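# Rotate steel cup under dial indicator by half a turn

## Task

Rotate the steel cup sitting beneath the dial indicator by 180 degrees on its fixture, then release it so neither gripper is holding it.

## Robot and tools

Robot: two six-joint arms with parallel grippers, named left_arm and right_arm. The names do not describe sides of any image. The base of left_arm sits at (+0.042, +0.280, 0) m and right_arm at (-0.009, -0.335, 0) m. Both bases are turned slightly about z (quat_wxyz +0.999, 0, 0, -0.041).

Scene frame: origin on the tabletop midway between the arms. +z is up, +x reaches out over the table, and left_arm is on the +y side. Every printed gripper pose uses this frame: end_effector_position in metres and end_effector_quat_wxyz. That position is the point between the finger pads, roughly 1 cm short of the fingertips. It can be slightly wrong, more so when the arm is stretched far. In the gripper's own axes the fingers point along +z and close along y.

Tool execute_actions takes "actions", a list holding at most one item, plus an optional "pictures" boolean (images come by default).
- Empty list []: moves nothing and reports the current state.
- Motion item {"rows": [...], "steps": n}: n is 1 to 15 control steps, each 1/30 s, and defaults to 15. Send between 1 and 15 rows. Each row drives one step, and the last row repeats if there are fewer rows than steps.
- Wait item {"steps": n} with no rows: n is up to 300. It sends nothing and returns after n steps have passed since the previous result. Your own thinking time counts toward those steps.
A refused call does nothing to the robot.

Row layout: a single flat list of 14 numbers covering both arms, even when only one arm should move. Order is left_arm waist, shoulder, elbow, wrist pitch, wrist yaw, wrist roll, gripper opening, then the same seven for right_arm. The six joint values are absolute target angles in radians, in the same form the Joint positions line prints them. They are not offsets. To keep an arm still, repeat its current angles. Stated ranges per joint: waist -2.880 to 2.880, shoulder 0.000 to 3.142, elbow 0.000 to 3.019, wrist pitch -1.693 to 1.571, wrist yaw -1.571 to 1.571, wrist roll -2.094 to 2.094. The true ends may differ by up to 0.019 rad either way. A target beyond a stated end by more than 0.019, and also farther out than the current angle, gets the whole call refused. A target past the real end is clipped to that end, and the result may report "joint sent to its limit", possibly about an earlier action. If that message is missing, the joint may still be at its end. Opening is a unitless value from -1 (closed) to +1 (fully open, pad gap 0.094 m).

Motion limits: on each step the command sent to a joint stays within a fixed lead of its measured angle. The leads in rad are 0.264 waist, 0.32 shoulder, 0.276 elbow, 0.33 wrist pitch, 0.186 wrist yaw and 0.522 wrist roll. If the targets would put the gripper more than 70 mm from where it is now, all of that arm's targets are scaled back. Large moves therefore take several calls. Between calls the arms keep moving toward the last row sent. They stop once everything is nearly still, or once any step is HELD. After that, only a new action makes them move farther.

Result lines:
- The state line gives each gripper's pose.
- Joint positions and Joint velocities have one block per arm: the six joints (rad, rad/s), then the pad gap (m, m/s).
- grip_measured is the measured opening on the same -1 to 1 scale you command. Each gripper has its own fixed error of about 1 mm.
- Joint torques are the drive outputs in joint order. They are nonzero even with no contact and are affected by friction and offsets, so treat them as rough.
- "joint command not followed" means a clearance check changed or blocked some joint targets. The rest of the row was still applied.
- HELD marks steps where your row, or part of it, was not sent.
- MOTOR HOT appears from 85 °C. At 100 °C an OVER-TEMPERATURE FAULT releases that arm and it drops. Holding a load heats motors, even while you are thinking.

Gripping: away from -1 and +1, the fingers go to the grip_measured value matching your command. To hold something, command an opening below its grip_measured: about 0.03 below gives a firm grip, and a smaller margin gives a lighter one. Pad force tops out at roughly 50 to 62 N and is lower on thin parts. The first contact can briefly spike.

Cameras: cam_head_left, cam_head_right, cam_left_wrist and cam_right_wrist, each 504x504, returned in that order. Calibrations are pinhole plus radial distortion. The wrist camera poses follow each arm's joint readings and may be slightly off.

zoom_image takes "camera" (one of the four names) and "region" [x0, y0, x1, y1] in pixels of that camera's latest image, with the origin at the top-left. The region can be up to 504 by 504. It returns a closer view and moves nothing.

read_manual (optional "section", default "licences") returns licence text only.

finished_scene takes "scene", the number of the current scene. The cup must stay turned and be released before you call it. Replying without any tool call ends everything.

Avoid these: knocking anything off the table, which fails the task; the two arms colliding or pressing on each other, which can end the scene; drops, slips, slams and hard shoves. Occasionally an outside tug may pull at a held part or push a loose object, so check the images. Smooth moves with less effort are preferred.

Each tool is called by a JSON object that holds its "fn" and its "kwargs".

## Session

{"fn": "execute_actions", "kwargs": {"actions": []}}

Scene clock: 0.00 s of 4800.00 s.
left_arm: end_effector_position=(+0.6092, +0.5566, +0.4067) grip_measured=+1.000 end_effector_quat_wxyz=(+0.450, +0.623, +0.628, +0.128) | right_arm: end_effector_position=(+0.1505, -0.1446, +0.3080) grip_measured=+1.000 end_effector_quat_wxyz=(-0.318, +0.834, -0.452, +0.013)
Joint positions: left_arm=[ 0.746  1.733  1.929 -1.246  0.864  1.982  0.094] | right_arm=[ 0.845  0.567  0.869 -1.243 -0.162 -1.333  0.094]
Joint velocities: left_arm=[ 0.015 -0.015  0.002  0.002  0.037 -0.007  0.   ] | right_arm=[ 0.005 -0.015 -0.002 -0.007 -0.007  0.051  0.   ]
Joint torques (N m, as the arm reports them, + toward a larger angle): no reading
Motor temperatures (°C, as the motors report them): left_arm=[24 25 24 25 23 24] | right_arm=[23 24 22 24 25 24]

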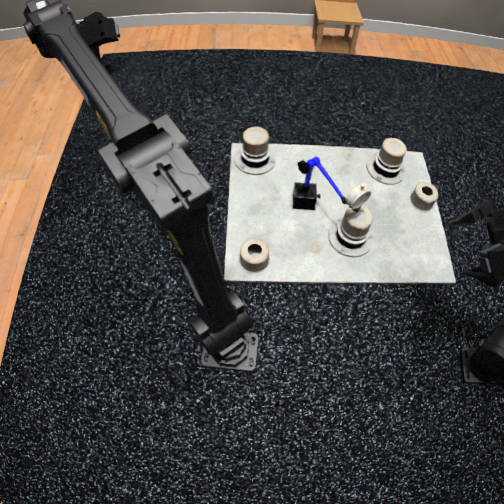

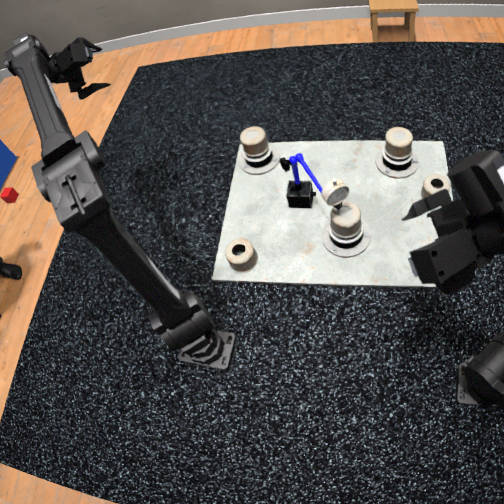

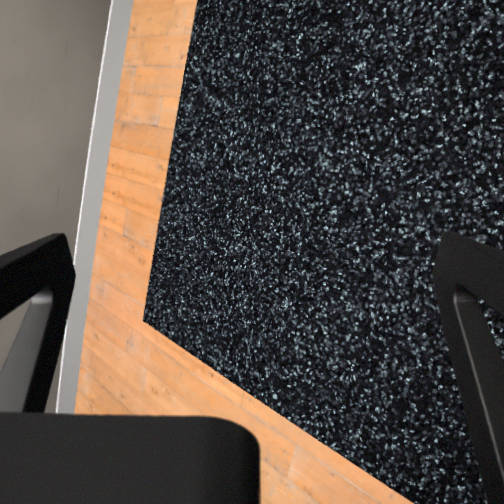

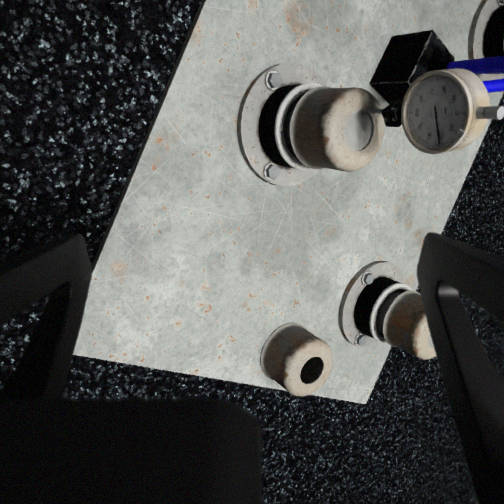

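{"fn": "zoom_image", "kwargs": {"camera": "cam_head_left", "region": [280,140,420,280]}}

{"fn": "zoom_image", "kwargs": {"camera": "cam_right_wrist", "region": [220,20,504,220]}}

Region (280, 140, 420, 280) of cam_head_left's 504x504 image, scaled by 3.600, with more detail than that image has.

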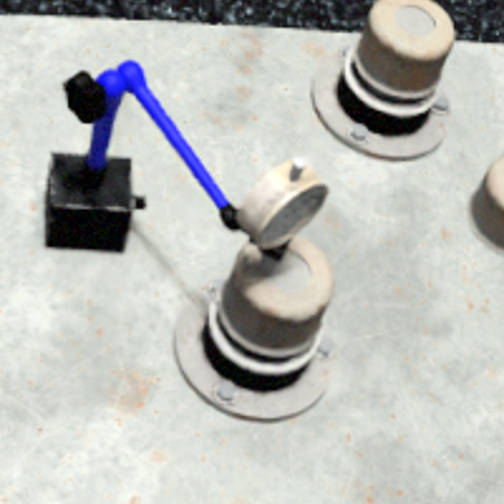

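Region (220, 20, 504, 220) of cam_right_wrist's 504x504 image, scaled by 1.775, with more detail than that image has; it fills the top 355 rows of this view, and the rest is white.

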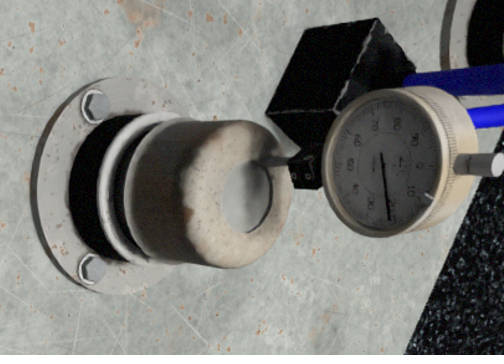

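{"fn": "execute_actions", "kwargs": {"actions": [{"rows":[[0.746,1.733,1.929,-1.246,0.864,1.982,1,0.245,0.9,0.6,0.3,-1.146,0,1]]}], "pictures": false}}

{"fn": "execute_actions", "kwargs": {"actions": [{"steps":60}], "pictures": false}}

{"fn": "execute_actions", "kwargs": {"actions": [{"rows":[[0.746,1.733,1.929,-1.246,0.864,1.982,1,0.245,1.924,0.364,1.5,-1.146,0,1]]}], "pictures": false}}

{"fn": "execute_actions", "kwargs": {"actions": [{"steps":90}]}}

Scene clock: 79.63 s of 4800.00 s.
left_arm: end_effector_position=(+0.6092, +0.5566, +0.4067) grip_measured=+1.000 end_effector_quat_wxyz=(+0.450, +0.623, +0.628, +0.128) | right_arm: end_effector_position=(+0.3082, -0.1365, +0.2740) grip_measured=+1.000 end_effector_quat_wxyz=(+0.465, -0.422, +0.654, +0.422)
Joint positions: left_arm=[ 0.746  1.733  1.929 -1.246  0.864  1.982  0.094] | right_arm=[ 0.216  0.937  0.592 -0.166 -1.126 -0.307  0.094]
Joint velocities: left_arm=[ 0.005 -0.015  0.002 -0.012  0.007  0.066  0.   ] | right_arm=[-0.005 -0.122  0.012  3.07  -0.271  2.015  0.   ]
Joint torques (N m, as the arm reports them, + toward a larger angle): left_arm=[  1.83 -19.68   9.34   0.92   0.57  -0.02] | right_arm=[ 1.73 -6.7  12.74  1.48 -0.7   0.08]
Motor temperatures (°C, as the motors report them): left_arm=[24 29 32 25 23 24] | right_arm=[23 24 30 24 25 24]
Steps of this call (steps 1 to 90: nothing new was sent; then 76.13 s passed at rest; steps 91 to 105: all 15 steps of this action). Readings (joint positions):
91: left_arm=[0.746 1.733 1.929 -1.246 0.864 1.982] | right_arm=[0.835 0.572 0.858 -1.221 -0.201 -1.303]
92: left_arm=[0.746 1.733 1.929 -1.246 0.864 1.982] | right_arm=[0.813 0.582 0.840 -1.182 -0.242 -1.266]
94: left_arm=[0.746 1.733 1.929 -1.246 0.864 1.982] | right_arm=[0.750 0.631 0.793 -1.102 -0.328 -1.187]
98: left_arm=[0.746 1.733 1.929 -1.246 0.864 1.982] | right_arm=[0.563 0.788 0.685 -0.867 -0.578 -0.957]
105: the state above

Scene clock: 81.63 s of 4800.00 s.
left_arm: end_effector_position=(+0.6092, +0.5566, +0.4067) grip_measured=+1.000 end_effector_quat_wxyz=(+0.450, +0.623, +0.628, +0.128) | right_arm: end_effector_position=(+0.3122, -0.1282, +0.3490) grip_measured=+1.000 end_effector_quat_wxyz=(+0.556, -0.424, +0.572, +0.429)
Joint positions: left_arm=[ 0.746  1.733  1.929 -1.246  0.864  1.982  0.094] | right_arm=[ 0.234  0.9    0.592  0.277 -1.143 -0.009  0.094]
Joint velocities: left_arm=[-0.005 -0.015 -0.002  0.002 -0.007  0.037  0.   ] | right_arm=[-0.005 -0.005 -0.017 -0.017  0.007 -0.007  0.   ]
Joint torques (N m, as the arm reports them, + toward a larger angle): left_arm=[  1.81 -19.66   9.33   0.92   0.57  -0.03] | right_arm=[ 0.4  -4.32 12.88  2.6  -0.17  0.15]
Motor temperatures (°C, as the motors report them): left_arm=[24 29 32 25 23 24] | right_arm=[23 24 30 24 25 24]
Steps of this call (steps 1 to 45: the robot went on to your last target; steps 46 to 60: nothing new was sent). Readings (joint positions):
1: left_arm=[0.746 1.733 1.929 -1.246 0.864 1.982] | right_arm=[0.218 0.933 0.592 -0.058 -1.135 -0.246]
2: left_arm=[0.746 1.733 1.929 -1.246 0.864 1.982] | right_arm=[0.222 0.928 0.592 0.049 -1.139 -0.198]
4: left_arm=[0.746 1.733 1.929 -1.246 0.864 1.982] | right_arm=[0.230 0.917 0.592 0.202 -1.141 -0.130]
8: left_arm=[0.746 1.733 1.929 -1.246 0.864 1.982] | right_arm=[0.234 0.900 0.592 0.274 -1.143 -0.059]
60: the state above
All arms were judged still, so your last target was given up. Only a new action makes them travel on or press farther. Fingers that are still opening or closing keep moving.

Scene clock: 82.13 s of 4800.00 s.
left_arm: end_effector_position=(+0.6092, +0.5566, +0.4067) grip_measured=+1.000 end_effector_quat_wxyz=(+0.450, +0.623, +0.628, +0.128) | right_arm: end_effector_position=(+0.3392, -0.1241, +0.0685) grip_measured=+1.000 end_effector_quat_wxyz=(+0.520, -0.404, +0.605, +0.447)
Joint positions: left_arm=[ 0.746  1.733  1.929 -1.246  0.864  1.982  0.094] | right_arm=[ 0.234  1.883  0.39   1.353 -1.144 -0.007  0.094]
Joint velocities: left_arm=[-0.005 -0.005 -0.002 -0.007 -0.007 -0.037  0.   ] | right_arm=[ 0.005  2.183 -0.1    1.741  0.007 -0.037  0.   ]
Joint torques (N m, as the arm reports them, + toward a larger angle): left_arm=[  1.84 -19.65   9.33   0.92   0.57  -0.02] | right_arm=[  0.35 -15.72   1.28   2.29  -0.22   0.12]
Motor temperatures (°C, as the motors report them): left_arm=[24 29 32 25 23 24] | right_arm=[23 24 30 24 25 24]
Steps of this call (steps 1 to 15: all 15 steps of this action). Readings (joint positions):
1: left_arm=[0.746 1.733 1.929 -1.246 0.864 1.982] | right_arm=[0.234 0.909 0.582 0.309 -1.144 -0.009]
2: left_arm=[0.746 1.733 1.929 -1.246 0.864 1.982] | right_arm=[0.234 0.927 0.566 0.361 -1.144 -0.009]
4: left_arm=[0.746 1.733 1.929 -1.246 0.864 1.982] | right_arm=[0.234 0.993 0.522 0.463 -1.144 -0.009]
8: left_arm=[0.746 1.733 1.929 -1.246 0.864 1.982] | right_arm=[0.234 1.229 0.435 0.717 -1.144 -0.008]
15: the state above

Scene clock: 85.13 s of 4800.00 s.
left_arm: end_effector_position=(+0.6092, +0.5566, +0.4067) grip_measured=+1.000 end_effector_quat_wxyz=(+0.450, +0.623, +0.628, +0.128) | right_arm: end_effector_position=(+0.3300, -0.1253, +0.0649) grip_measured=+1.000 end_effector_quat_wxyz=(+0.538, -0.415, +0.588, +0.439)
Joint positions: left_arm=[ 0.746  1.733  1.929 -1.246  0.864  1.982  0.094] | right_arm=[ 0.234  1.937  0.371  1.479 -1.146 -0.009  0.094]
Joint velocities: left_arm=[-0.005 -0.015 -0.002  0.007  0.022 -0.066  0.   ] | right_arm=[-0.005  0.015 -0.007 -0.002 -0.007 -0.007  0.   ]
Joint torques (N m, as the arm reports them, + toward a larger angle): left_arm=[  1.84 -19.64   9.34   0.92   0.57  -0.02] | right_arm=[  0.4  -10.51   1.69   2.55  -0.07   0.15]
Motor temperatures (°C, as the motors report them): left_arm=[24 29 32 25 23 24] | right_arm=[23 24 29 24 25 24]
Steps of this call (steps 1 to 30: the robot went on to your last target; steps 31 to 90: nothing new was sent). Readings (joint positions):
1: left_arm=[0.746 1.733 1.929 -1.246 0.864 1.982] | right_arm=[0.234 1.943 0.384 1.396 -1.144 -0.007]
2: left_arm=[0.746 1.733 1.929 -1.246 0.864 1.982] | right_arm=[0.234 1.971 0.380 1.438 -1.146 -0.025]
4: left_arm=[0.746 1.733 1.929 -1.246 0.864 1.982] | right_arm=[0.234 1.967 0.373 1.462 -1.146 -0.019]
8: left_arm=[0.746 1.733 1.929 -1.246 0.864 1.982] | right_arm=[0.234 1.941 0.371 1.477 -1.146 -0.013]
90: the state above
All arms were judged still, so your last target was given up. Only a new action makes them travel on or press farther. Fingers that are still opening or closing keep moving.
camera_calibration (this result's frames):
cam_right_wrist: T_world_to_cam=[[0.955844, -0.282444, -0.0811573, -0.34828], [-0.234531, -0.566754, -0.789801, 0.0648141], [0.177078, 0.77396, -0.607971, 0.202138], [0, 0, 0, 1]] pos_world=[0.312308, -0.218083, 0.145819]

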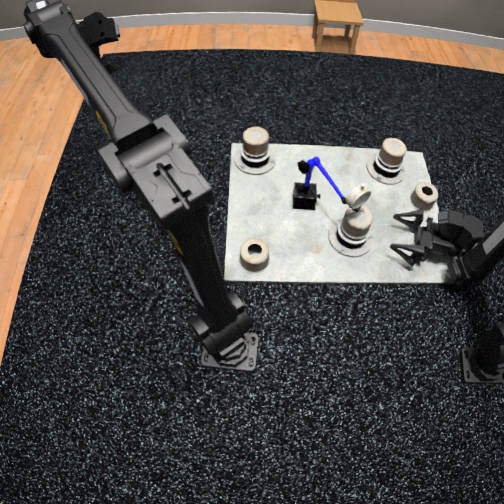

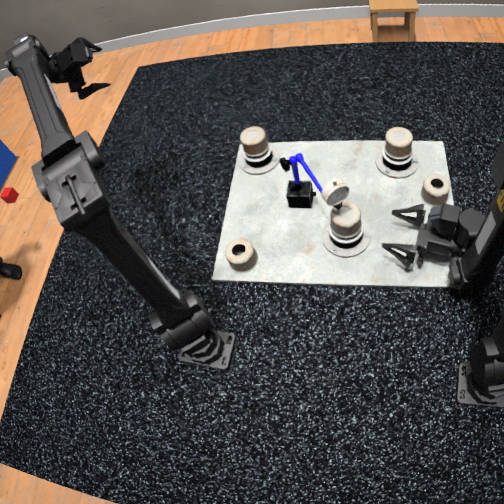

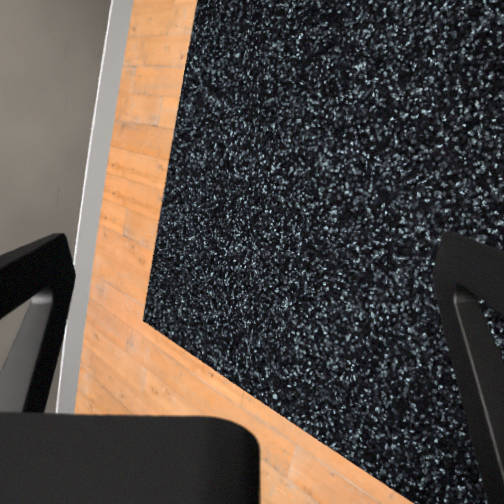

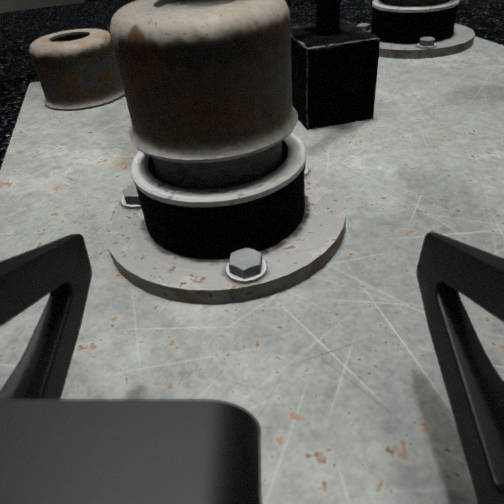

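{"fn": "execute_actions", "kwargs": {"actions": [{"rows":[[0.746,1.733,1.929,-1.246,0.864,1.982,1,0.26,1.843,0.322,1.46,-1.142,0,1]]}], "pictures": false}}

{"fn": "execute_actions", "kwargs": {"actions": [{"rows":[[0.746,1.733,1.929,-1.246,0.864,1.982,1,0.32,1.848,0.35,1.44,-1.08,0,1],[0.746,1.733,1.929,-1.246,0.864,1.982,1,0.32,1.848,0.35,1.44,-1.08,0,1],[0.746,1.733,1.929,-1.246,0.864,1.982,1,0.38,1.854,0.385,1.41,-1.02,0,1],[0.746,1.733,1.929,-1.246,0.864,1.982,1,0.38,1.854,0.385,1.41,-1.02,0,1],[0.746,1.733,1.929,-1.246,0.864,1.982,1,0.44,1.86,0.415,1.385,-0.955,0,1]]}]}}

Scene clock: 104.23 s of 4800.00 s.
left_arm: end_effector_position=(+0.6092, +0.5566, +0.4067) grip_measured=+1.000 end_effector_quat_wxyz=(+0.450, +0.623, +0.628, +0.128) | right_arm: end_effector_position=(+0.3151, -0.1222, +0.0878) grip_measured=+1.000 end_effector_quat_wxyz=(+0.548, -0.425, +0.574, +0.436)
Joint positions: left_arm=[ 0.746  1.733  1.929 -1.246  0.864  1.982  0.094] | right_arm=[ 0.249  1.847  0.327  1.473 -1.143 -0.008  0.094]
Joint velocities: left_arm=[-0.005 -0.015 -0.007 -0.007 -0.022 -0.007  0.   ] | right_arm=[-0.005  0.005 -0.012 -0.012 -0.007 -0.022  0.   ]
Joint torques (N m, as the arm reports them, + toward a larger angle): left_arm=[  1.83 -19.65   9.33   0.92   0.57  -0.03] | right_arm=[ 0.35 -9.14  2.26  1.19  0.01  0.14]
Motor temperatures (°C, as the motors report them): left_arm=[24 30 32 25 23 24] | right_arm=[23 25 26 24 25 24]
Steps of this call (steps 1 to 90: nothing new was sent; then 15.60 s passed at rest; steps 91 to 105: all 15 steps of this action). Readings (joint positions):
91: left_arm=[0.746 1.733 1.929 -1.246 0.864 1.982] | right_arm=[0.235 1.931 0.366 1.476 -1.144 -0.009]
92: left_arm=[0.746 1.733 1.929 -1.246 0.864 1.982] | right_arm=[0.237 1.918 0.356 1.473 -1.143 -0.008]
94: left_arm=[0.746 1.733 1.929 -1.246 0.864 1.982] | right_arm=[0.243 1.882 0.335 1.473 -1.143 -0.008]
98: left_arm=[0.746 1.733 1.929 -1.246 0.864 1.982] | right_arm=[0.249 1.847 0.327 1.473 -1.143 -0.008]
105: the state above

Scene clock: 104.73 s of 4800.00 s.
left_arm: end_effector_position=(+0.6092, +0.5566, +0.4067) grip_measured=+1.000 end_effector_quat_wxyz=(+0.450, +0.623, +0.628, +0.128) | right_arm: end_effector_position=(+0.3258, -0.0559, +0.0905) grip_measured=+1.000 end_effector_quat_wxyz=(+0.546, -0.433, +0.569, +0.437)
Joint positions: left_arm=[ 0.746  1.733  1.929 -1.246  0.864  1.982  0.094] | right_arm=[ 0.45   1.847  0.406  1.401 -0.958 -0.008  0.094]
Joint velocities: left_arm=[-0.015 -0.015  0.007 -0.012 -0.037  0.081  0.   ] | right_arm=[-0.005 -0.005 -0.012  0.007 -0.081  0.051  0.   ]
Joint torques (N m, as the arm reports them, + toward a larger angle): left_arm=[  1.82 -19.68   9.34   0.91   0.56  -0.02] | right_arm=[-1.37 -9.14  4.51  1.17  0.12  0.14]
Motor temperatures (°C, as the motors report them): left_arm=[24 30 32 25 23 24] | right_arm=[23 25 26 24 25 24]
Steps of this call (steps 1 to 15: all 15 steps of this action). Readings (joint positions):
1: left_arm=[0.746 1.733 1.929 -1.246 0.864 1.982] | right_arm=[0.255 1.847 0.327 1.469 -1.112 -0.008]
2: left_arm=[0.746 1.733 1.929 -1.246 0.864 1.982] | right_arm=[0.267 1.847 0.329 1.464 -1.093 -0.008]
4: left_arm=[0.746 1.733 1.929 -1.246 0.864 1.982] | right_arm=[0.313 1.847 0.342 1.442 -1.035 -0.008]
8: left_arm=[0.746 1.733 1.929 -1.246 0.864 1.982] | right_arm=[0.431 1.847 0.396 1.406 -0.961 -0.008]
15: the state above
camera_calibration (this result's frames):
cam_right_wrist: T_world_to_cam=[[0.966312, -0.254973, -0.0350785, -0.328656], [-0.179947, -0.571863, -0.800369, 0.106294], [0.184012, 0.779719, -0.59848, 0.161952], [0, 0, 0, 1]] pos_world=[0.306911, -0.14929, 0.170471]

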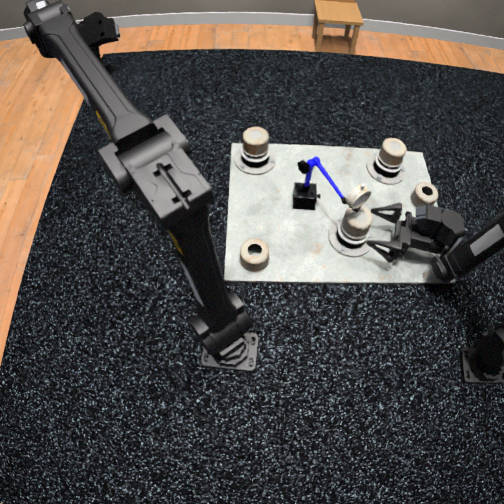

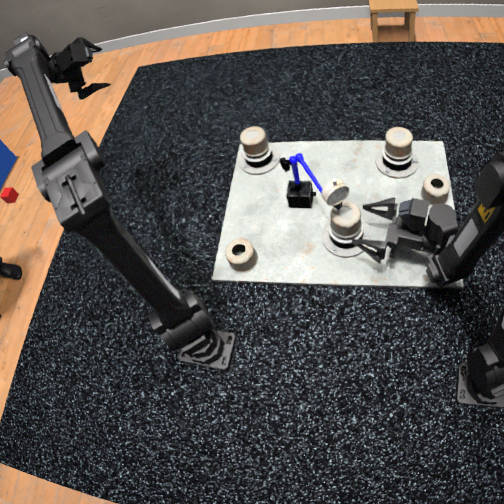

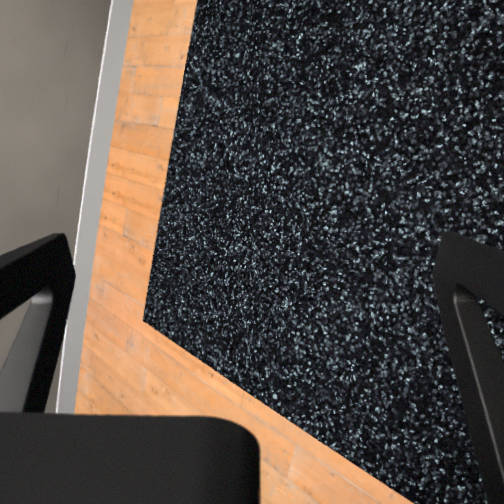

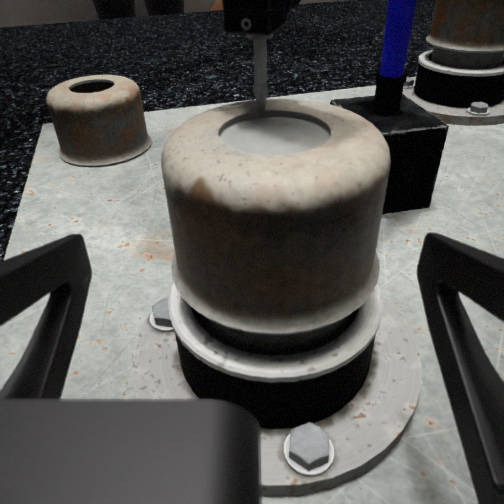

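{"fn": "execute_actions", "kwargs": {"actions": [{"rows":[[0.746,1.733,1.929,-1.246,0.864,1.982,1,0.497,1.885,0.455,1.359,-0.89,0,1]]}]}}

Scene clock: 109.03 s of 4800.00 s.
left_arm: end_effector_position=(+0.6092, +0.5566, +0.4067) grip_measured=+1.000 end_effector_quat_wxyz=(+0.450, +0.623, +0.628, +0.128) | right_arm: end_effector_position=(+0.3346, -0.0413, +0.0863) grip_measured=+1.000 end_effector_quat_wxyz=(+0.547, -0.426, +0.579, +0.430)
Joint positions: left_arm=[ 0.746  1.733  1.929 -1.246  0.864  1.982  0.094] | right_arm=[ 0.49   1.862  0.435  1.375 -0.894 -0.008  0.094]
Joint velocities: left_arm=[-0.005 -0.005 -0.002 -0.017  0.022  0.007  0.   ] | right_arm=[-0.005 -0.005 -0.007  0.002 -0.081  0.066  0.   ]
Joint torques (N m, as the arm reports them, + toward a larger angle): left_arm=[  1.81 -19.68   9.33   0.92   0.57  -0.02] | right_arm=[ 0.13 -8.47  5.66  1.21  0.13  0.14]
Motor temperatures (°C, as the motors report them): left_arm=[24 30 32 25 23 24] | right_arm=[23 25 26 24 25 24]
Steps of this call (steps 1 to 15: the robot went on to your last target; steps 16 to 90: nothing new was sent; then 0.80 s passed at rest; steps 91 to 105: all 15 steps of this action). Readings (joint positions):
91: left_arm=[0.746 1.733 1.929 -1.246 0.864 1.982] | right_arm=[0.454 1.848 0.408 1.396 -0.925 -0.008]
92: left_arm=[0.746 1.733 1.929 -1.246 0.864 1.982] | right_arm=[0.460 1.850 0.413 1.388 -0.905 -0.008]
94: left_arm=[0.746 1.733 1.929 -1.246 0.864 1.982] | right_arm=[0.476 1.857 0.426 1.379 -0.895 -0.008]
98: left_arm=[0.746 1.733 1.929 -1.246 0.864 1.982] | right_arm=[0.490 1.862 0.435 1.375 -0.894 -0.008]
105: the state above
camera_calibration (this result's frames):
cam_right_wrist: T_world_to_cam=[[0.959432, -0.278698, -0.0426295, -0.331523], [-0.201727, -0.572949, -0.794378, 0.119561], [0.196967, 0.770751, -0.605926, 0.142335], [0, 0, 0, 1]] pos_world=[0.314157, -0.133597, 0.167089]

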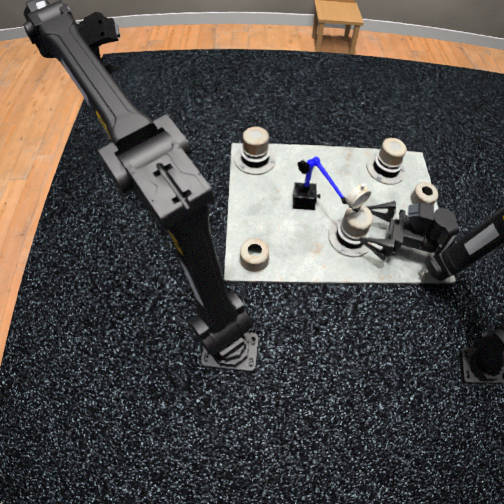

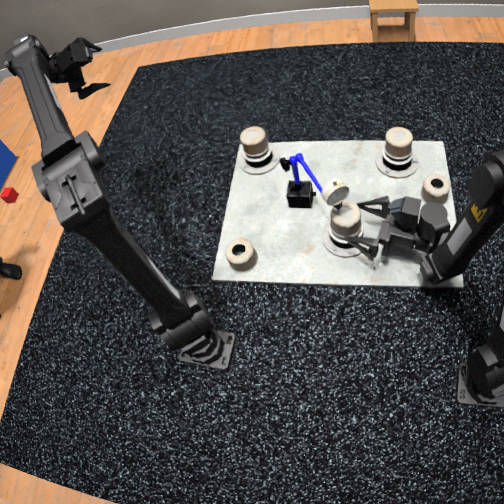

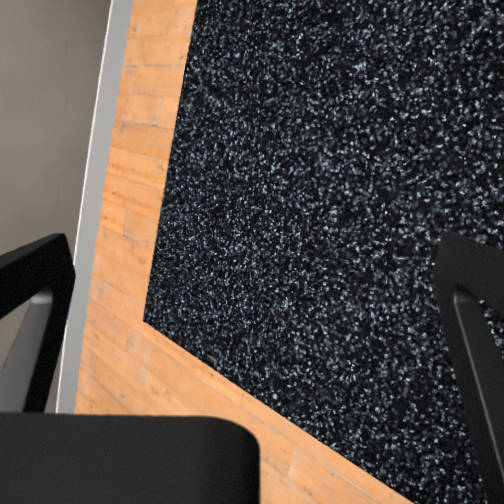

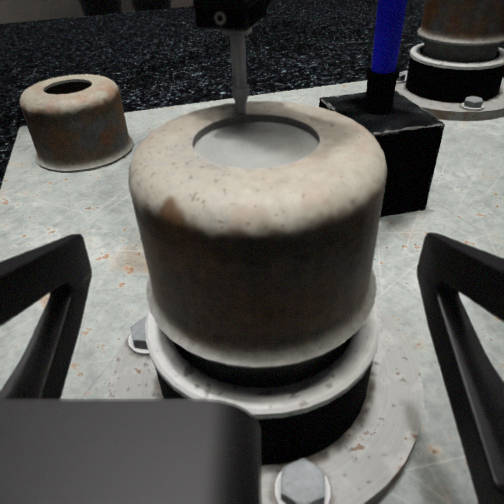

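{"fn": "execute_actions", "kwargs": {"actions": [{"rows":[[0.746,1.733,1.929,-1.246,0.864,1.982,1,0.56,1.9,0.495,1.34,-0.838,0,1]]}]}}

Scene clock: 118.00 s of 4800.00 s.
left_arm: end_effector_position=(+0.6092, +0.5566, +0.4067) grip_measured=+1.000 end_effector_quat_wxyz=(+0.450, +0.623, +0.628, +0.128) | right_arm: end_effector_position=(+0.3357, -0.0137, +0.0861) grip_measured=+1.000 end_effector_quat_wxyz=(+0.545, -0.432, +0.573, +0.433)
Joint positions: left_arm=[ 0.746  1.733  1.929 -1.246  0.864  1.982  0.094] | right_arm=[ 0.558  1.877  0.476  1.356 -0.841 -0.007  0.094]
Joint velocities: left_arm=[ 0.005 -0.005 -0.007 -0.002  0.007  0.007  0.   ] | right_arm=[-0.015 -0.015 -0.017 -0.007  0.007  0.022  0.   ]
Joint torques (N m, as the arm reports them, + toward a larger angle): left_arm=[  1.82 -19.69   9.34   0.92   0.57  -0.02] | right_arm=[-0.3  -8.98  5.78  1.25  0.13  0.14]
Motor temperatures (°C, as the motors report them): left_arm=[24 30 32 25 23 24] | right_arm=[23 25 25 24 25 24]
Steps of this call (steps 1 to 15: the robot went on to your last target; steps 16 to 90: nothing new was sent; then 5.47 s passed at rest; steps 91 to 105: all 15 steps of this action). Readings (joint positions):
91: left_arm=[0.746 1.733 1.929 -1.246 0.864 1.982] | right_arm=[0.495 1.862 0.437 1.371 -0.866 -0.007]
92: left_arm=[0.746 1.733 1.929 -1.246 0.864 1.982] | right_arm=[0.505 1.865 0.444 1.365 -0.850 -0.007]
94: left_arm=[0.746 1.733 1.929 -1.246 0.864 1.982] | right_arm=[0.532 1.872 0.462 1.358 -0.843 -0.007]
98: left_arm=[0.746 1.733 1.929 -1.246 0.864 1.982] | right_arm=[0.558 1.877 0.476 1.356 -0.842 -0.007]
105: the state above
camera_calibration (this result's frames):
cam_right_wrist: T_world_to_cam=[[0.964059, -0.263212, -0.0361861, -0.326875], [-0.187002, -0.575471, -0.796156, 0.13067], [0.188734, 0.774308, -0.604009, 0.123413], [0, 0, 0, 1]] pos_world=[0.31627, -0.1064, 0.166748]

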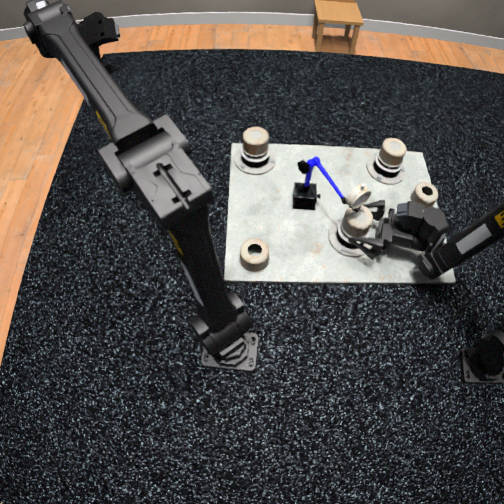

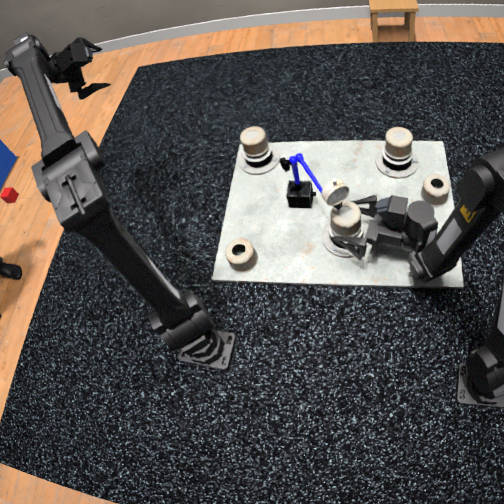

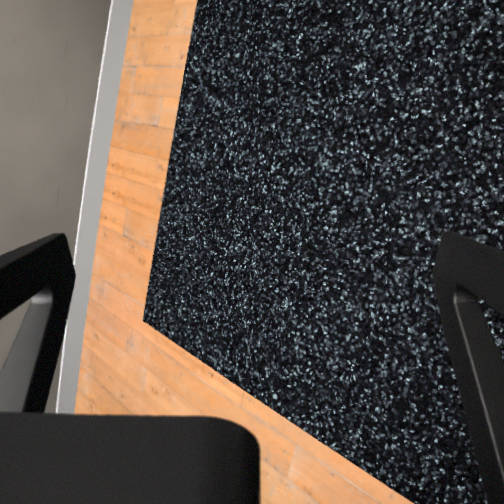

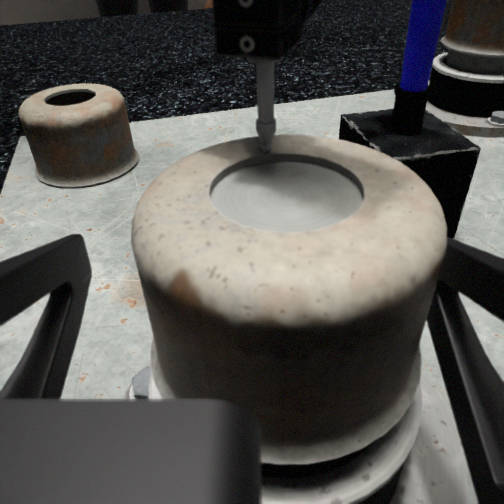

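{"fn": "execute_actions", "kwargs": {"actions": [{"rows":[[0.746,1.733,1.929,-1.246,0.864,1.982,1,0.522,1.906,0.525,1.325,-0.868,0,1]]}], "pictures": false}}

{"fn": "execute_actions", "kwargs": {"actions": [{"rows":[[0.746,1.733,1.929,-1.246,0.864,1.982,1,0.522,1.906,0.525,1.325,-0.868,0,0.3]]}]}}

Scene clock: 134.63 s of 4800.00 s.
left_arm: end_effector_position=(+0.6092, +0.5566, +0.4067) grip_measured=+1.000 end_effector_quat_wxyz=(+0.450, +0.623, +0.628, +0.128) | right_arm: end_effector_position=(+0.3490, -0.0182, +0.0882) grip_measured=+1.000 end_effector_quat_wxyz=(+0.548, -0.431, +0.572, +0.432)
Joint positions: left_arm=[ 0.746  1.733  1.929 -1.246  0.864  1.982  0.094] | right_arm=[ 0.531  1.88   0.501  1.341 -0.865 -0.007  0.094]
Joint velocities: left_arm=[-0.005 -0.024 -0.022 -0.017  0.037 -0.022  0.   ] | right_arm=[ 0.015 -0.005  0.002 -0.007 -0.125 -0.066  0.   ]
Joint torques (N m, as the arm reports them, + toward a larger angle): left_arm=[  1.86 -19.66   9.34   0.93   0.57  -0.02] | right_arm=[-1.07 -9.12  6.53  1.2  -0.19  0.14]
Motor temperatures (°C, as the motors report them): left_arm=[24 30 32 25 23 24] | right_arm=[23 25 25 24 25 24]
Steps of this call (steps 1 to 15: the robot went on to your last target; steps 16 to 90: nothing new was sent; then 13.13 s passed at rest; steps 91 to 105: all 15 steps of this action). Readings (joint positions):
91: left_arm=[0.746 1.733 1.929 -1.246 0.864 1.982] | right_arm=[0.556 1.877 0.478 1.353 -0.855 -0.007]
92: left_arm=[0.746 1.733 1.929 -1.246 0.864 1.982] | right_arm=[0.552 1.877 0.482 1.348 -0.862 -0.007]
94: left_arm=[0.746 1.733 1.929 -1.246 0.864 1.982] | right_arm=[0.542 1.880 0.492 1.343 -0.864 -0.007]
98: left_arm=[0.746 1.733 1.929 -1.246 0.864 1.982] | right_arm=[0.531 1.880 0.501 1.341 -0.864 -0.007]
105: the state above

Scene clock: 135.13 s of 4800.00 s.
left_arm: end_effector_position=(+0.6092, +0.5566, +0.4067) grip_measured=+1.000 end_effector_quat_wxyz=(+0.450, +0.623, +0.628, +0.128) | right_arm: end_effector_position=(+0.3442, -0.0157, +0.0883) grip_measured=+0.454 end_effector_quat_wxyz=(+0.543, -0.438, +0.566, +0.439)
Joint positions: left_arm=[ 0.746  1.733  1.929 -1.246  0.864  1.982  0.094] | right_arm=[ 0.535  1.88   0.501  1.341 -0.885 -0.007  0.068]
Joint velocities: left_arm=[ 0.005 -0.005  0.017  0.012 -0.051 -0.007  0.   ] | right_arm=[-0.005  0.005  0.012  0.007  0.007 -0.051 -0.   ]
Joint torques (N m, as the arm reports them, + toward a larger angle): left_arm=[  1.85 -19.71   9.33   0.92   0.57  -0.02] | right_arm=[-1.44 -9.06  6.5   1.21  0.77  0.14]
Motor temperatures (°C, as the motors report them): left_arm=[24 30 32 25 23 24] | right_arm=[23 25 25 24 25 24]
Steps of this call (steps 1 to 15: all 15 steps of this action). Readings (joint positions):
1: left_arm=[0.746 1.733 1.929 -1.246 0.864 1.982] | right_arm=[0.531 1.880 0.501 1.341 -0.865 -0.007]
2: left_arm=[0.746 1.733 1.929 -1.246 0.864 1.982] | right_arm=[0.531 1.880 0.501 1.341 -0.883 -0.007]
4: left_arm=[0.746 1.733 1.929 -1.246 0.864 1.982] | right_arm=[0.535 1.880 0.501 1.341 -0.885 -0.007]
8: left_arm=[0.746 1.733 1.929 -1.246 0.864 1.982] | right_arm=[0.535 1.880 0.501 1.341 -0.885 -0.007]
15: the state above
camera_calibration (this result's frames):
cam_right_wrist: T_world_to_cam=[[0.969529, -0.242807, -0.0325133, -0.337302], [-0.17097, -0.575606, -0.799654, 0.127664], [0.175447, 0.780847, -0.59958, 0.128984], [0, 0, 0, 1]] pos_world=[0.326221, -0.109132, 0.168457]

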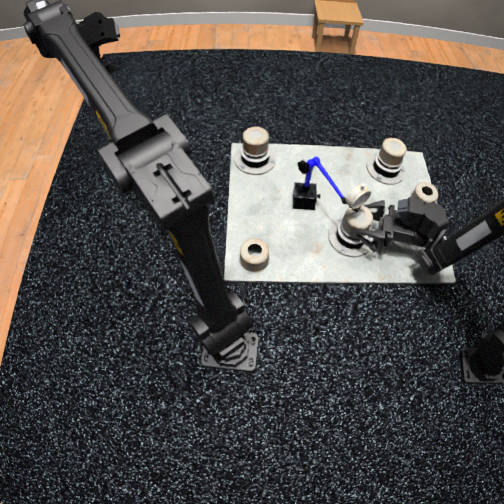

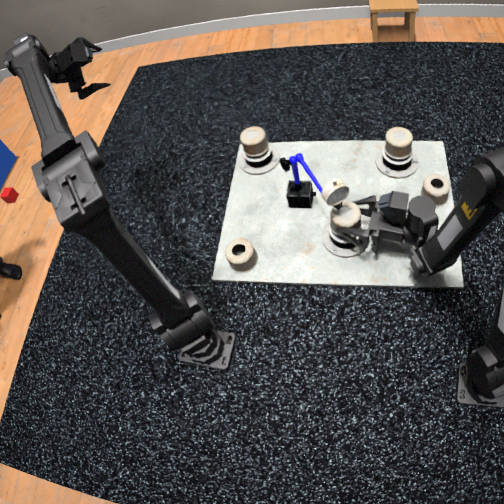

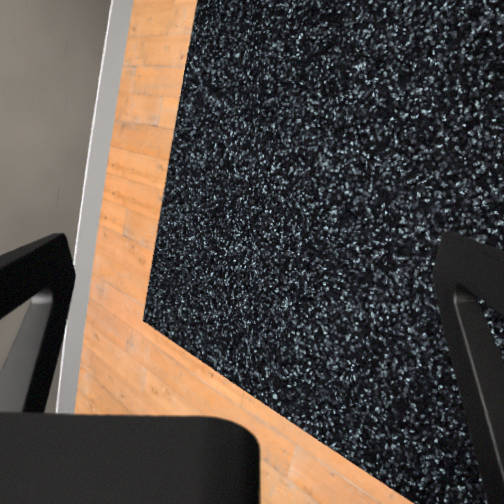

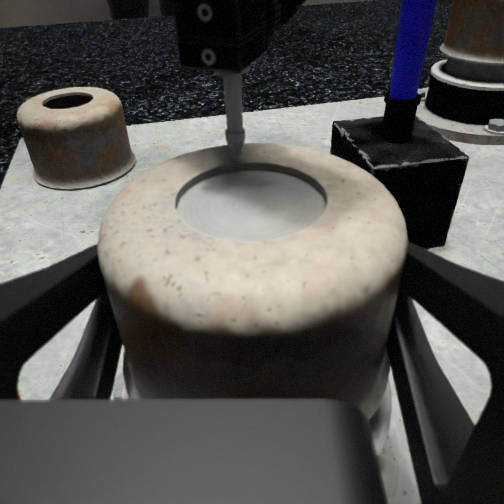

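{"fn": "execute_actions", "kwargs": {"actions": [{"rows":[[0.746,1.733,1.929,-1.246,0.864,1.982,1,0.56,1.902,0.495,1.345,-0.77,0,0.41],[0.746,1.733,1.929,-1.246,0.864,1.982,1,0.56,1.902,0.495,1.345,-0.77,0,0.41],[0.746,1.733,1.929,-1.246,0.864,1.982,1,0.56,1.902,0.495,1.345,-0.77,0,0.41],[0.746,1.733,1.929,-1.246,0.864,1.982,1,0.61,1.897,0.46,1.375,-0.6,0,0.41],[0.746,1.733,1.929,-1.246,0.864,1.982,1,0.61,1.897,0.46,1.375,-0.6,0,0.41],[0.746,1.733,1.929,-1.246,0.864,1.982,1,0.61,1.897,0.46,1.375,-0.6,0,0.41],[0.746,1.733,1.929,-1.246,0.864,1.982,1,0.66,1.892,0.43,1.395,-0.45,0,0.41],[0.746,1.733,1.929,-1.246,0.864,1.982,1,0.66,1.892,0.43,1.395,-0.45,0,0.41],[0.746,1.733,1.929,-1.246,0.864,1.982,1,0.66,1.892,0.43,1.395,-0.45,0,0.41],[0.746,1.733,1.929,-1.246,0.864,1.982,1,0.715,1.888,0.405,1.41,-0.29,0,0.41],[0.746,1.733,1.929,-1.246,0.864,1.982,1,0.715,1.888,0.405,1.41,-0.29,0,0.41],[0.746,1.733,1.929,-1.246,0.864,1.982,1,0.715,1.888,0.405,1.41,-0.29,0,0.41],[0.746,1.733,1.929,-1.246,0.864,1.982,1,0.82,1.884,0.385,1.43,0.01,0,0.41]]}], "pictures": false}}

{"fn": "execute_actions", "kwargs": {"actions": [{"rows":[[0.746,1.733,1.929,-1.246,0.864,1.982,1,0.82,1.884,0.385,1.43,0.01,0,0.41],[0.746,1.733,1.929,-1.246,0.864,1.982,1,0.82,1.884,0.385,1.43,0.01,0,0.41],[0.746,1.733,1.929,-1.246,0.864,1.982,1,0.82,1.884,0.385,1.43,0.01,0,0.41],[0.746,1.733,1.929,-1.246,0.864,1.982,1,0.93,1.888,0.41,1.41,0.316,0,0.41],[0.746,1.733,1.929,-1.246,0.864,1.982,1,0.93,1.888,0.41,1.41,0.316,0,0.41],[0.746,1.733,1.929,-1.246,0.864,1.982,1,0.93,1.888,0.41,1.41,0.316,0,0.41],[0.746,1.733,1.929,-1.246,0.864,1.982,1,1.02,1.895,0.46,1.375,0.59,0,0.41],[0.746,1.733,1.929,-1.246,0.864,1.982,1,1.02,1.895,0.46,1.375,0.59,0,0.41],[0.746,1.733,1.929,-1.246,0.864,1.982,1,1.02,1.895,0.46,1.375,0.59,0,0.41],[0.746,1.733,1.929,-1.246,0.864,1.982,1,1.02,1.895,0.46,1.375,0.59,0,0.41],[0.746,1.733,1.929,-1.246,0.864,1.982,1,1.1,1.905,0.52,1.325,0.868,0,0.41]]}]}}

Scene clock: 155.63 s of 4800.00 s.
left_arm: end_effector_position=(+0.6092, +0.5566, +0.4067) grip_measured=+1.000 end_effector_quat_wxyz=(+0.450, +0.623, +0.628, +0.128) | right_arm: end_effector_position=(+0.3467, -0.0172, +0.0877) grip_measured=+0.456 end_effector_quat_wxyz=(+0.645, -0.263, +0.666, +0.267)
Joint positions: left_arm=[ 0.746  1.733  1.929 -1.246  0.864  1.982  0.094] | right_arm=[ 0.79   1.86   0.385  1.451 -0.061  0.014  0.068]
Joint velocities: left_arm=[-0.005  0.005  0.007 -0.007 -0.007 -0.051  0.   ] | right_arm=[ 0.777 -0.015 -0.042  0.037  1.927  0.037  0.001]
Joint torques (N m, as the arm reports them, + toward a larger angle): left_arm=[  1.81 -19.68   9.33   0.92   0.57  -0.02] | right_arm=[-1.85 -8.07  4.01  1.15 -0.16 -0.1 ]
Motor temperatures (°C, as the motors report them): left_arm=[24 31 33 25 24 24] | right_arm=[23 25 25 24 26 24]
Steps of this call (steps 1 to 15: the robot went on to your last target; steps 16 to 90: nothing new was sent; then 17.00 s passed at rest; steps 91 to 105: all 15 steps of this action). Readings (joint positions):
91: left_arm=[0.746 1.733 1.929 -1.246 0.864 1.982] | right_arm=[0.539 1.880 0.496 1.345 -0.862 -0.007]
92: left_arm=[0.746 1.733 1.929 -1.246 0.864 1.982] | right_arm=[0.548 1.878 0.488 1.353 -0.831 -0.007]
94: left_arm=[0.746 1.733 1.929 -1.246 0.864 1.982] | right_arm=[0.563 1.876 0.472 1.370 -0.766 -0.004]
98: left_arm=[0.746 1.733 1.929 -1.246 0.864 1.982] | right_arm=[0.636 1.865 0.426 1.410 -0.523 0.006]
105: the state above

Scene clock: 156.13 s of 4800.00 s.
left_arm: end_effector_position=(+0.6092, +0.5566, +0.4067) grip_measured=+1.000 end_effector_quat_wxyz=(+0.450, +0.623, +0.628, +0.128) | right_arm: end_effector_position=(+0.3483, -0.0199, +0.0887) grip_measured=+0.457 end_effector_quat_wxyz=(+0.698, -0.049, +0.713, +0.046)
Joint positions: left_arm=[ 0.746  1.733  1.929 -1.246  0.864  1.982  0.094] | right_arm=[1.085 1.88  0.496 1.35  0.867 0.024 0.068]
Joint velocities: left_arm=[ 0.015  0.024  0.002 -0.007 -0.11  -0.037  0.   ] | right_arm=[-0.015  0.005  0.017 -0.017  0.066 -0.037  0.   ]
Joint torques (N m, as the arm reports them, + toward a larger angle): left_arm=[  1.83 -19.71   9.33   0.92   0.57  -0.02] | right_arm=[ 0.64 -9.19  6.34  0.99 -0.02 -0.21]
Motor temperatures (°C, as the motors report them): left_arm=[24 31 33 25 24 24] | right_arm=[23 25 25 24 26 24]
Steps of this call (steps 1 to 15: all 15 steps of this action). Readings (joint positions):
1: left_arm=[0.746 1.733 1.929 -1.246 0.864 1.982] | right_arm=[0.809 1.860 0.385 1.452 -0.011 0.014]
2: left_arm=[0.746 1.733 1.929 -1.246 0.864 1.982] | right_arm=[0.815 1.860 0.385 1.452 0.005 0.014]
4: left_arm=[0.746 1.733 1.929 -1.246 0.864 1.982] | right_arm=[0.834 1.860 0.385 1.452 0.066 0.018]
8: left_arm=[0.746 1.733 1.929 -1.246 0.864 1.982] | right_arm=[0.967 1.860 0.413 1.420 0.452 0.019]
15: the state above
camera_calibration (this result's frames):
cam_right_wrist: T_world_to_cam=[[0.121882, -0.992507, -0.00865541, -0.0641905], [-0.594298, -0.0659912, -0.801533, 0.283951], [0.794956, 0.102836, -0.597888, -0.0976551], [0, 0, 0, 1]] pos_world=[0.254207, -0.0349288, 0.168653]

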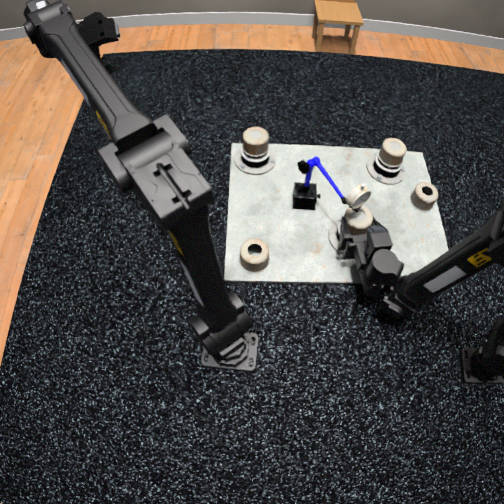

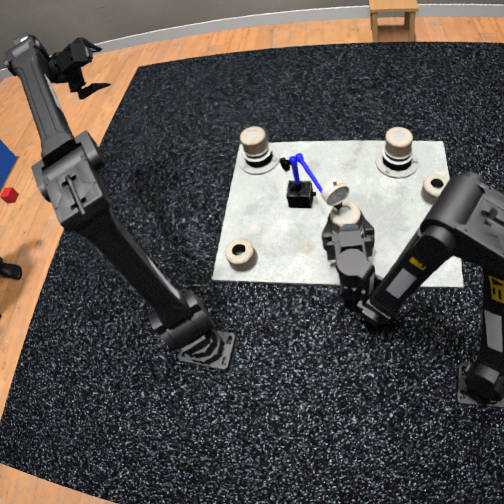

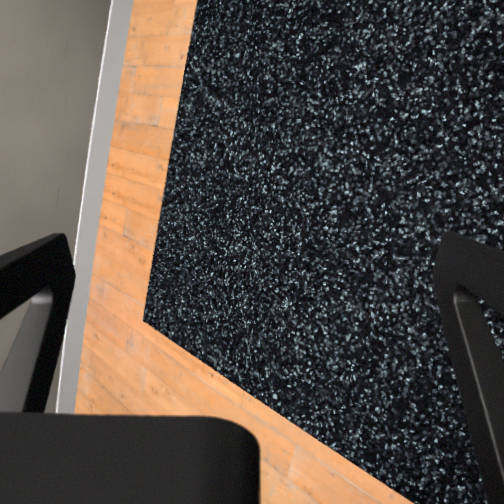

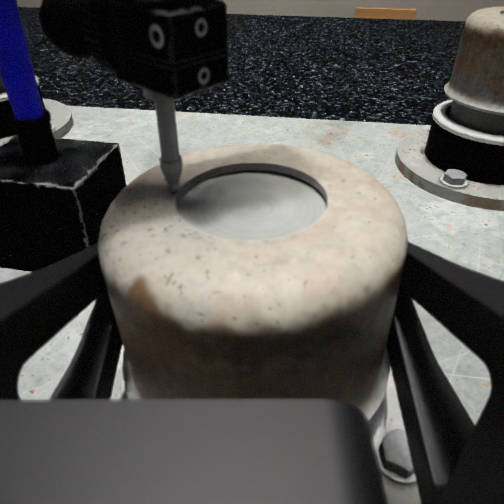

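{"fn": "execute_actions", "kwargs": {"actions": [{"rows":[[0.746,1.733,1.929,-1.246,0.864,1.982,1,1.14,1.93,0.6,1.27,1.1,0,0.41],[0.746,1.733,1.929,-1.246,0.864,1.982,1,1.14,1.93,0.6,1.27,1.1,0,0.41],[0.746,1.733,1.929,-1.246,0.864,1.982,1,1.14,1.93,0.6,1.27,1.1,0,0.41],[0.746,1.733,1.929,-1.246,0.864,1.982,1,1.14,1.93,0.6,1.27,1.1,0,0.41],[0.746,1.733,1.929,-1.246,0.864,1.982,1,1.14,1.93,0.6,1.27,1.1,0,0.41],[0.746,1.733,1.929,-1.246,0.864,1.982,1,1.18,1.96,0.69,1.21,1.32,0,0.41]]}], "pictures": false}}

{"fn": "execute_actions", "kwargs": {"actions": [{"rows":[[0.746,1.733,1.929,-1.246,0.864,1.982,1,1.18,1.96,0.69,1.21,1.32,0,1]],"steps":12}]}}

Scene clock: 167.13 s of 4800.00 s.
left_arm: end_effector_position=(+0.6092, +0.5566, +0.4067) grip_measured=+1.000 end_effector_quat_wxyz=(+0.450, +0.623, +0.628, +0.128) | right_arm: end_effector_position=(+0.3489, -0.0216, +0.0891) grip_measured=+0.457 end_effector_quat_wxyz=(+0.698, +0.086, +0.705, -0.088)
Joint positions: left_arm=[ 0.746  1.733  1.929 -1.246  0.864  1.982  0.094] | right_arm=[1.16  1.935 0.655 1.238 1.325 0.037 0.068]
Joint velocities: left_arm=[ 0.015 -0.015 -0.007 -0.017 -0.022  0.066  0.   ] | right_arm=[-0.015 -0.005 -0.012 -0.012 -0.022  0.037 -0.   ]
Joint torques (N m, as the arm reports them, + toward a larger angle): left_arm=[  1.8  -19.67   9.33   0.92   0.57  -0.02] | right_arm=[  1.08 -10.61   8.25   0.45  -0.18  -0.32]
Motor temperatures (°C, as the motors report them): left_arm=[24 31 33 25 24 24] | right_arm=[23 25 25 24 26 25]
Steps of this call (steps 1 to 15: the robot went on to your last target; steps 16 to 90: nothing new was sent; then 7.50 s passed at rest; steps 91 to 105: all 15 steps of this action). Readings (joint positions):
91: left_arm=[0.746 1.733 1.929 -1.246 0.864 1.982] | right_arm=[1.095 1.882 0.511 1.336 0.922 0.028]
92: left_arm=[0.746 1.733 1.929 -1.246 0.864 1.982] | right_arm=[1.116 1.891 0.538 1.314 1.014 0.030]
94: left_arm=[0.746 1.733 1.929 -1.246 0.864 1.982] | right_arm=[1.131 1.904 0.567 1.300 1.098 0.031]
98: left_arm=[0.746 1.733 1.929 -1.246 0.864 1.982] | right_arm=[1.158 1.930 0.644 1.245 1.300 0.036]
105: the state above

Scene clock: 167.53 s of 4800.00 s.
left_arm: end_effector_position=(+0.6092, +0.5566, +0.4067) grip_measured=+1.000 end_effector_quat_wxyz=(+0.450, +0.623, +0.628, +0.128) | right_arm: end_effector_position=(+0.3470, -0.0178, +0.0881) grip_measured=+1.000 end_effector_quat_wxyz=(+0.696, +0.071, +0.708, -0.098)
Joint positions: left_arm=[ 0.746  1.733  1.929 -1.246  0.864  1.982  0.094] | right_arm=[1.168 1.936 0.658 1.226 1.324 0.011 0.094]
Joint velocities: left_arm=[-0.005  0.005 -0.017  0.002 -0.022 -0.007  0.   ] | right_arm=[-0.015  0.005  0.007 -0.012  0.022  0.022  0.   ]
Joint torques (N m, as the arm reports them, + toward a larger angle): left_arm=[  1.85 -19.67   9.33   0.93   0.57  -0.02] | right_arm=[  0.32 -10.47   7.98   0.96  -0.12  -0.04]
Motor temperatures (°C, as the motors report them): left_arm=[24 31 33 25 24 24] | right_arm=[23 25 25 24 26 25]
Steps of this call (steps 1 to 12: all 12 steps of this action). Readings (joint positions):
1: left_arm=[0.746 1.733 1.929 -1.246 0.864 1.982] | right_arm=[1.161 1.935 0.655 1.237 1.325 0.034]
2: left_arm=[0.746 1.733 1.929 -1.246 0.864 1.982] | right_arm=[1.162 1.936 0.656 1.232 1.324 0.029]
4: left_arm=[0.746 1.733 1.929 -1.246 0.864 1.982] | right_arm=[1.165 1.936 0.657 1.228 1.324 0.022]
8: left_arm=[0.746 1.733 1.929 -1.246 0.864 1.982] | right_arm=[1.168 1.936 0.658 1.226 1.324 0.014]
12: the state above
camera_calibration (this result's frames):
cam_right_wrist: T_world_to_cam=[[-0.247653, -0.968403, 0.0293777, 0.0634355], [-0.577599, 0.123231, -0.806966, 0.280899], [0.777848, -0.216816, -0.589867, -0.0976688], [0, 0, 0, 1]] pos_world=[0.253929, 0.0056394, 0.167201]

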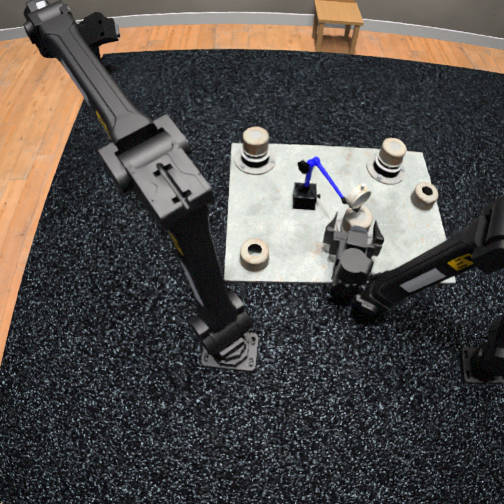

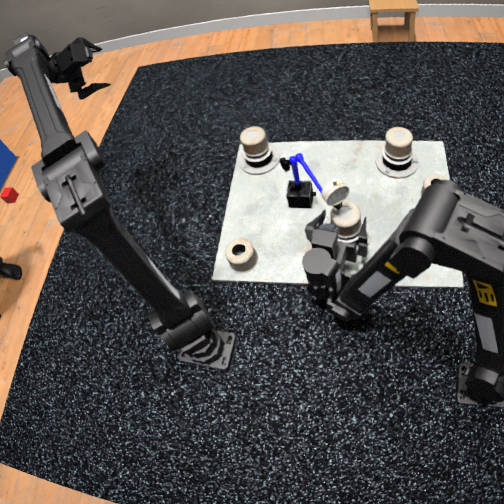

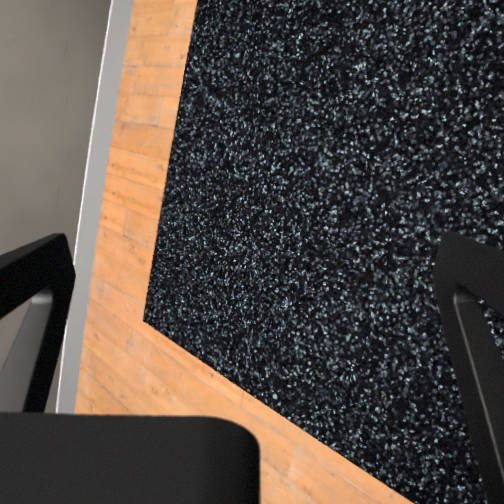

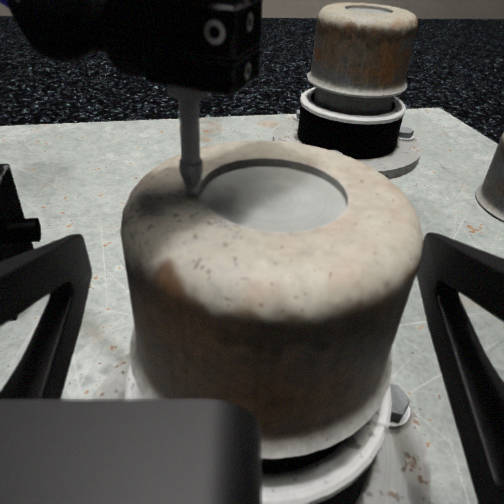

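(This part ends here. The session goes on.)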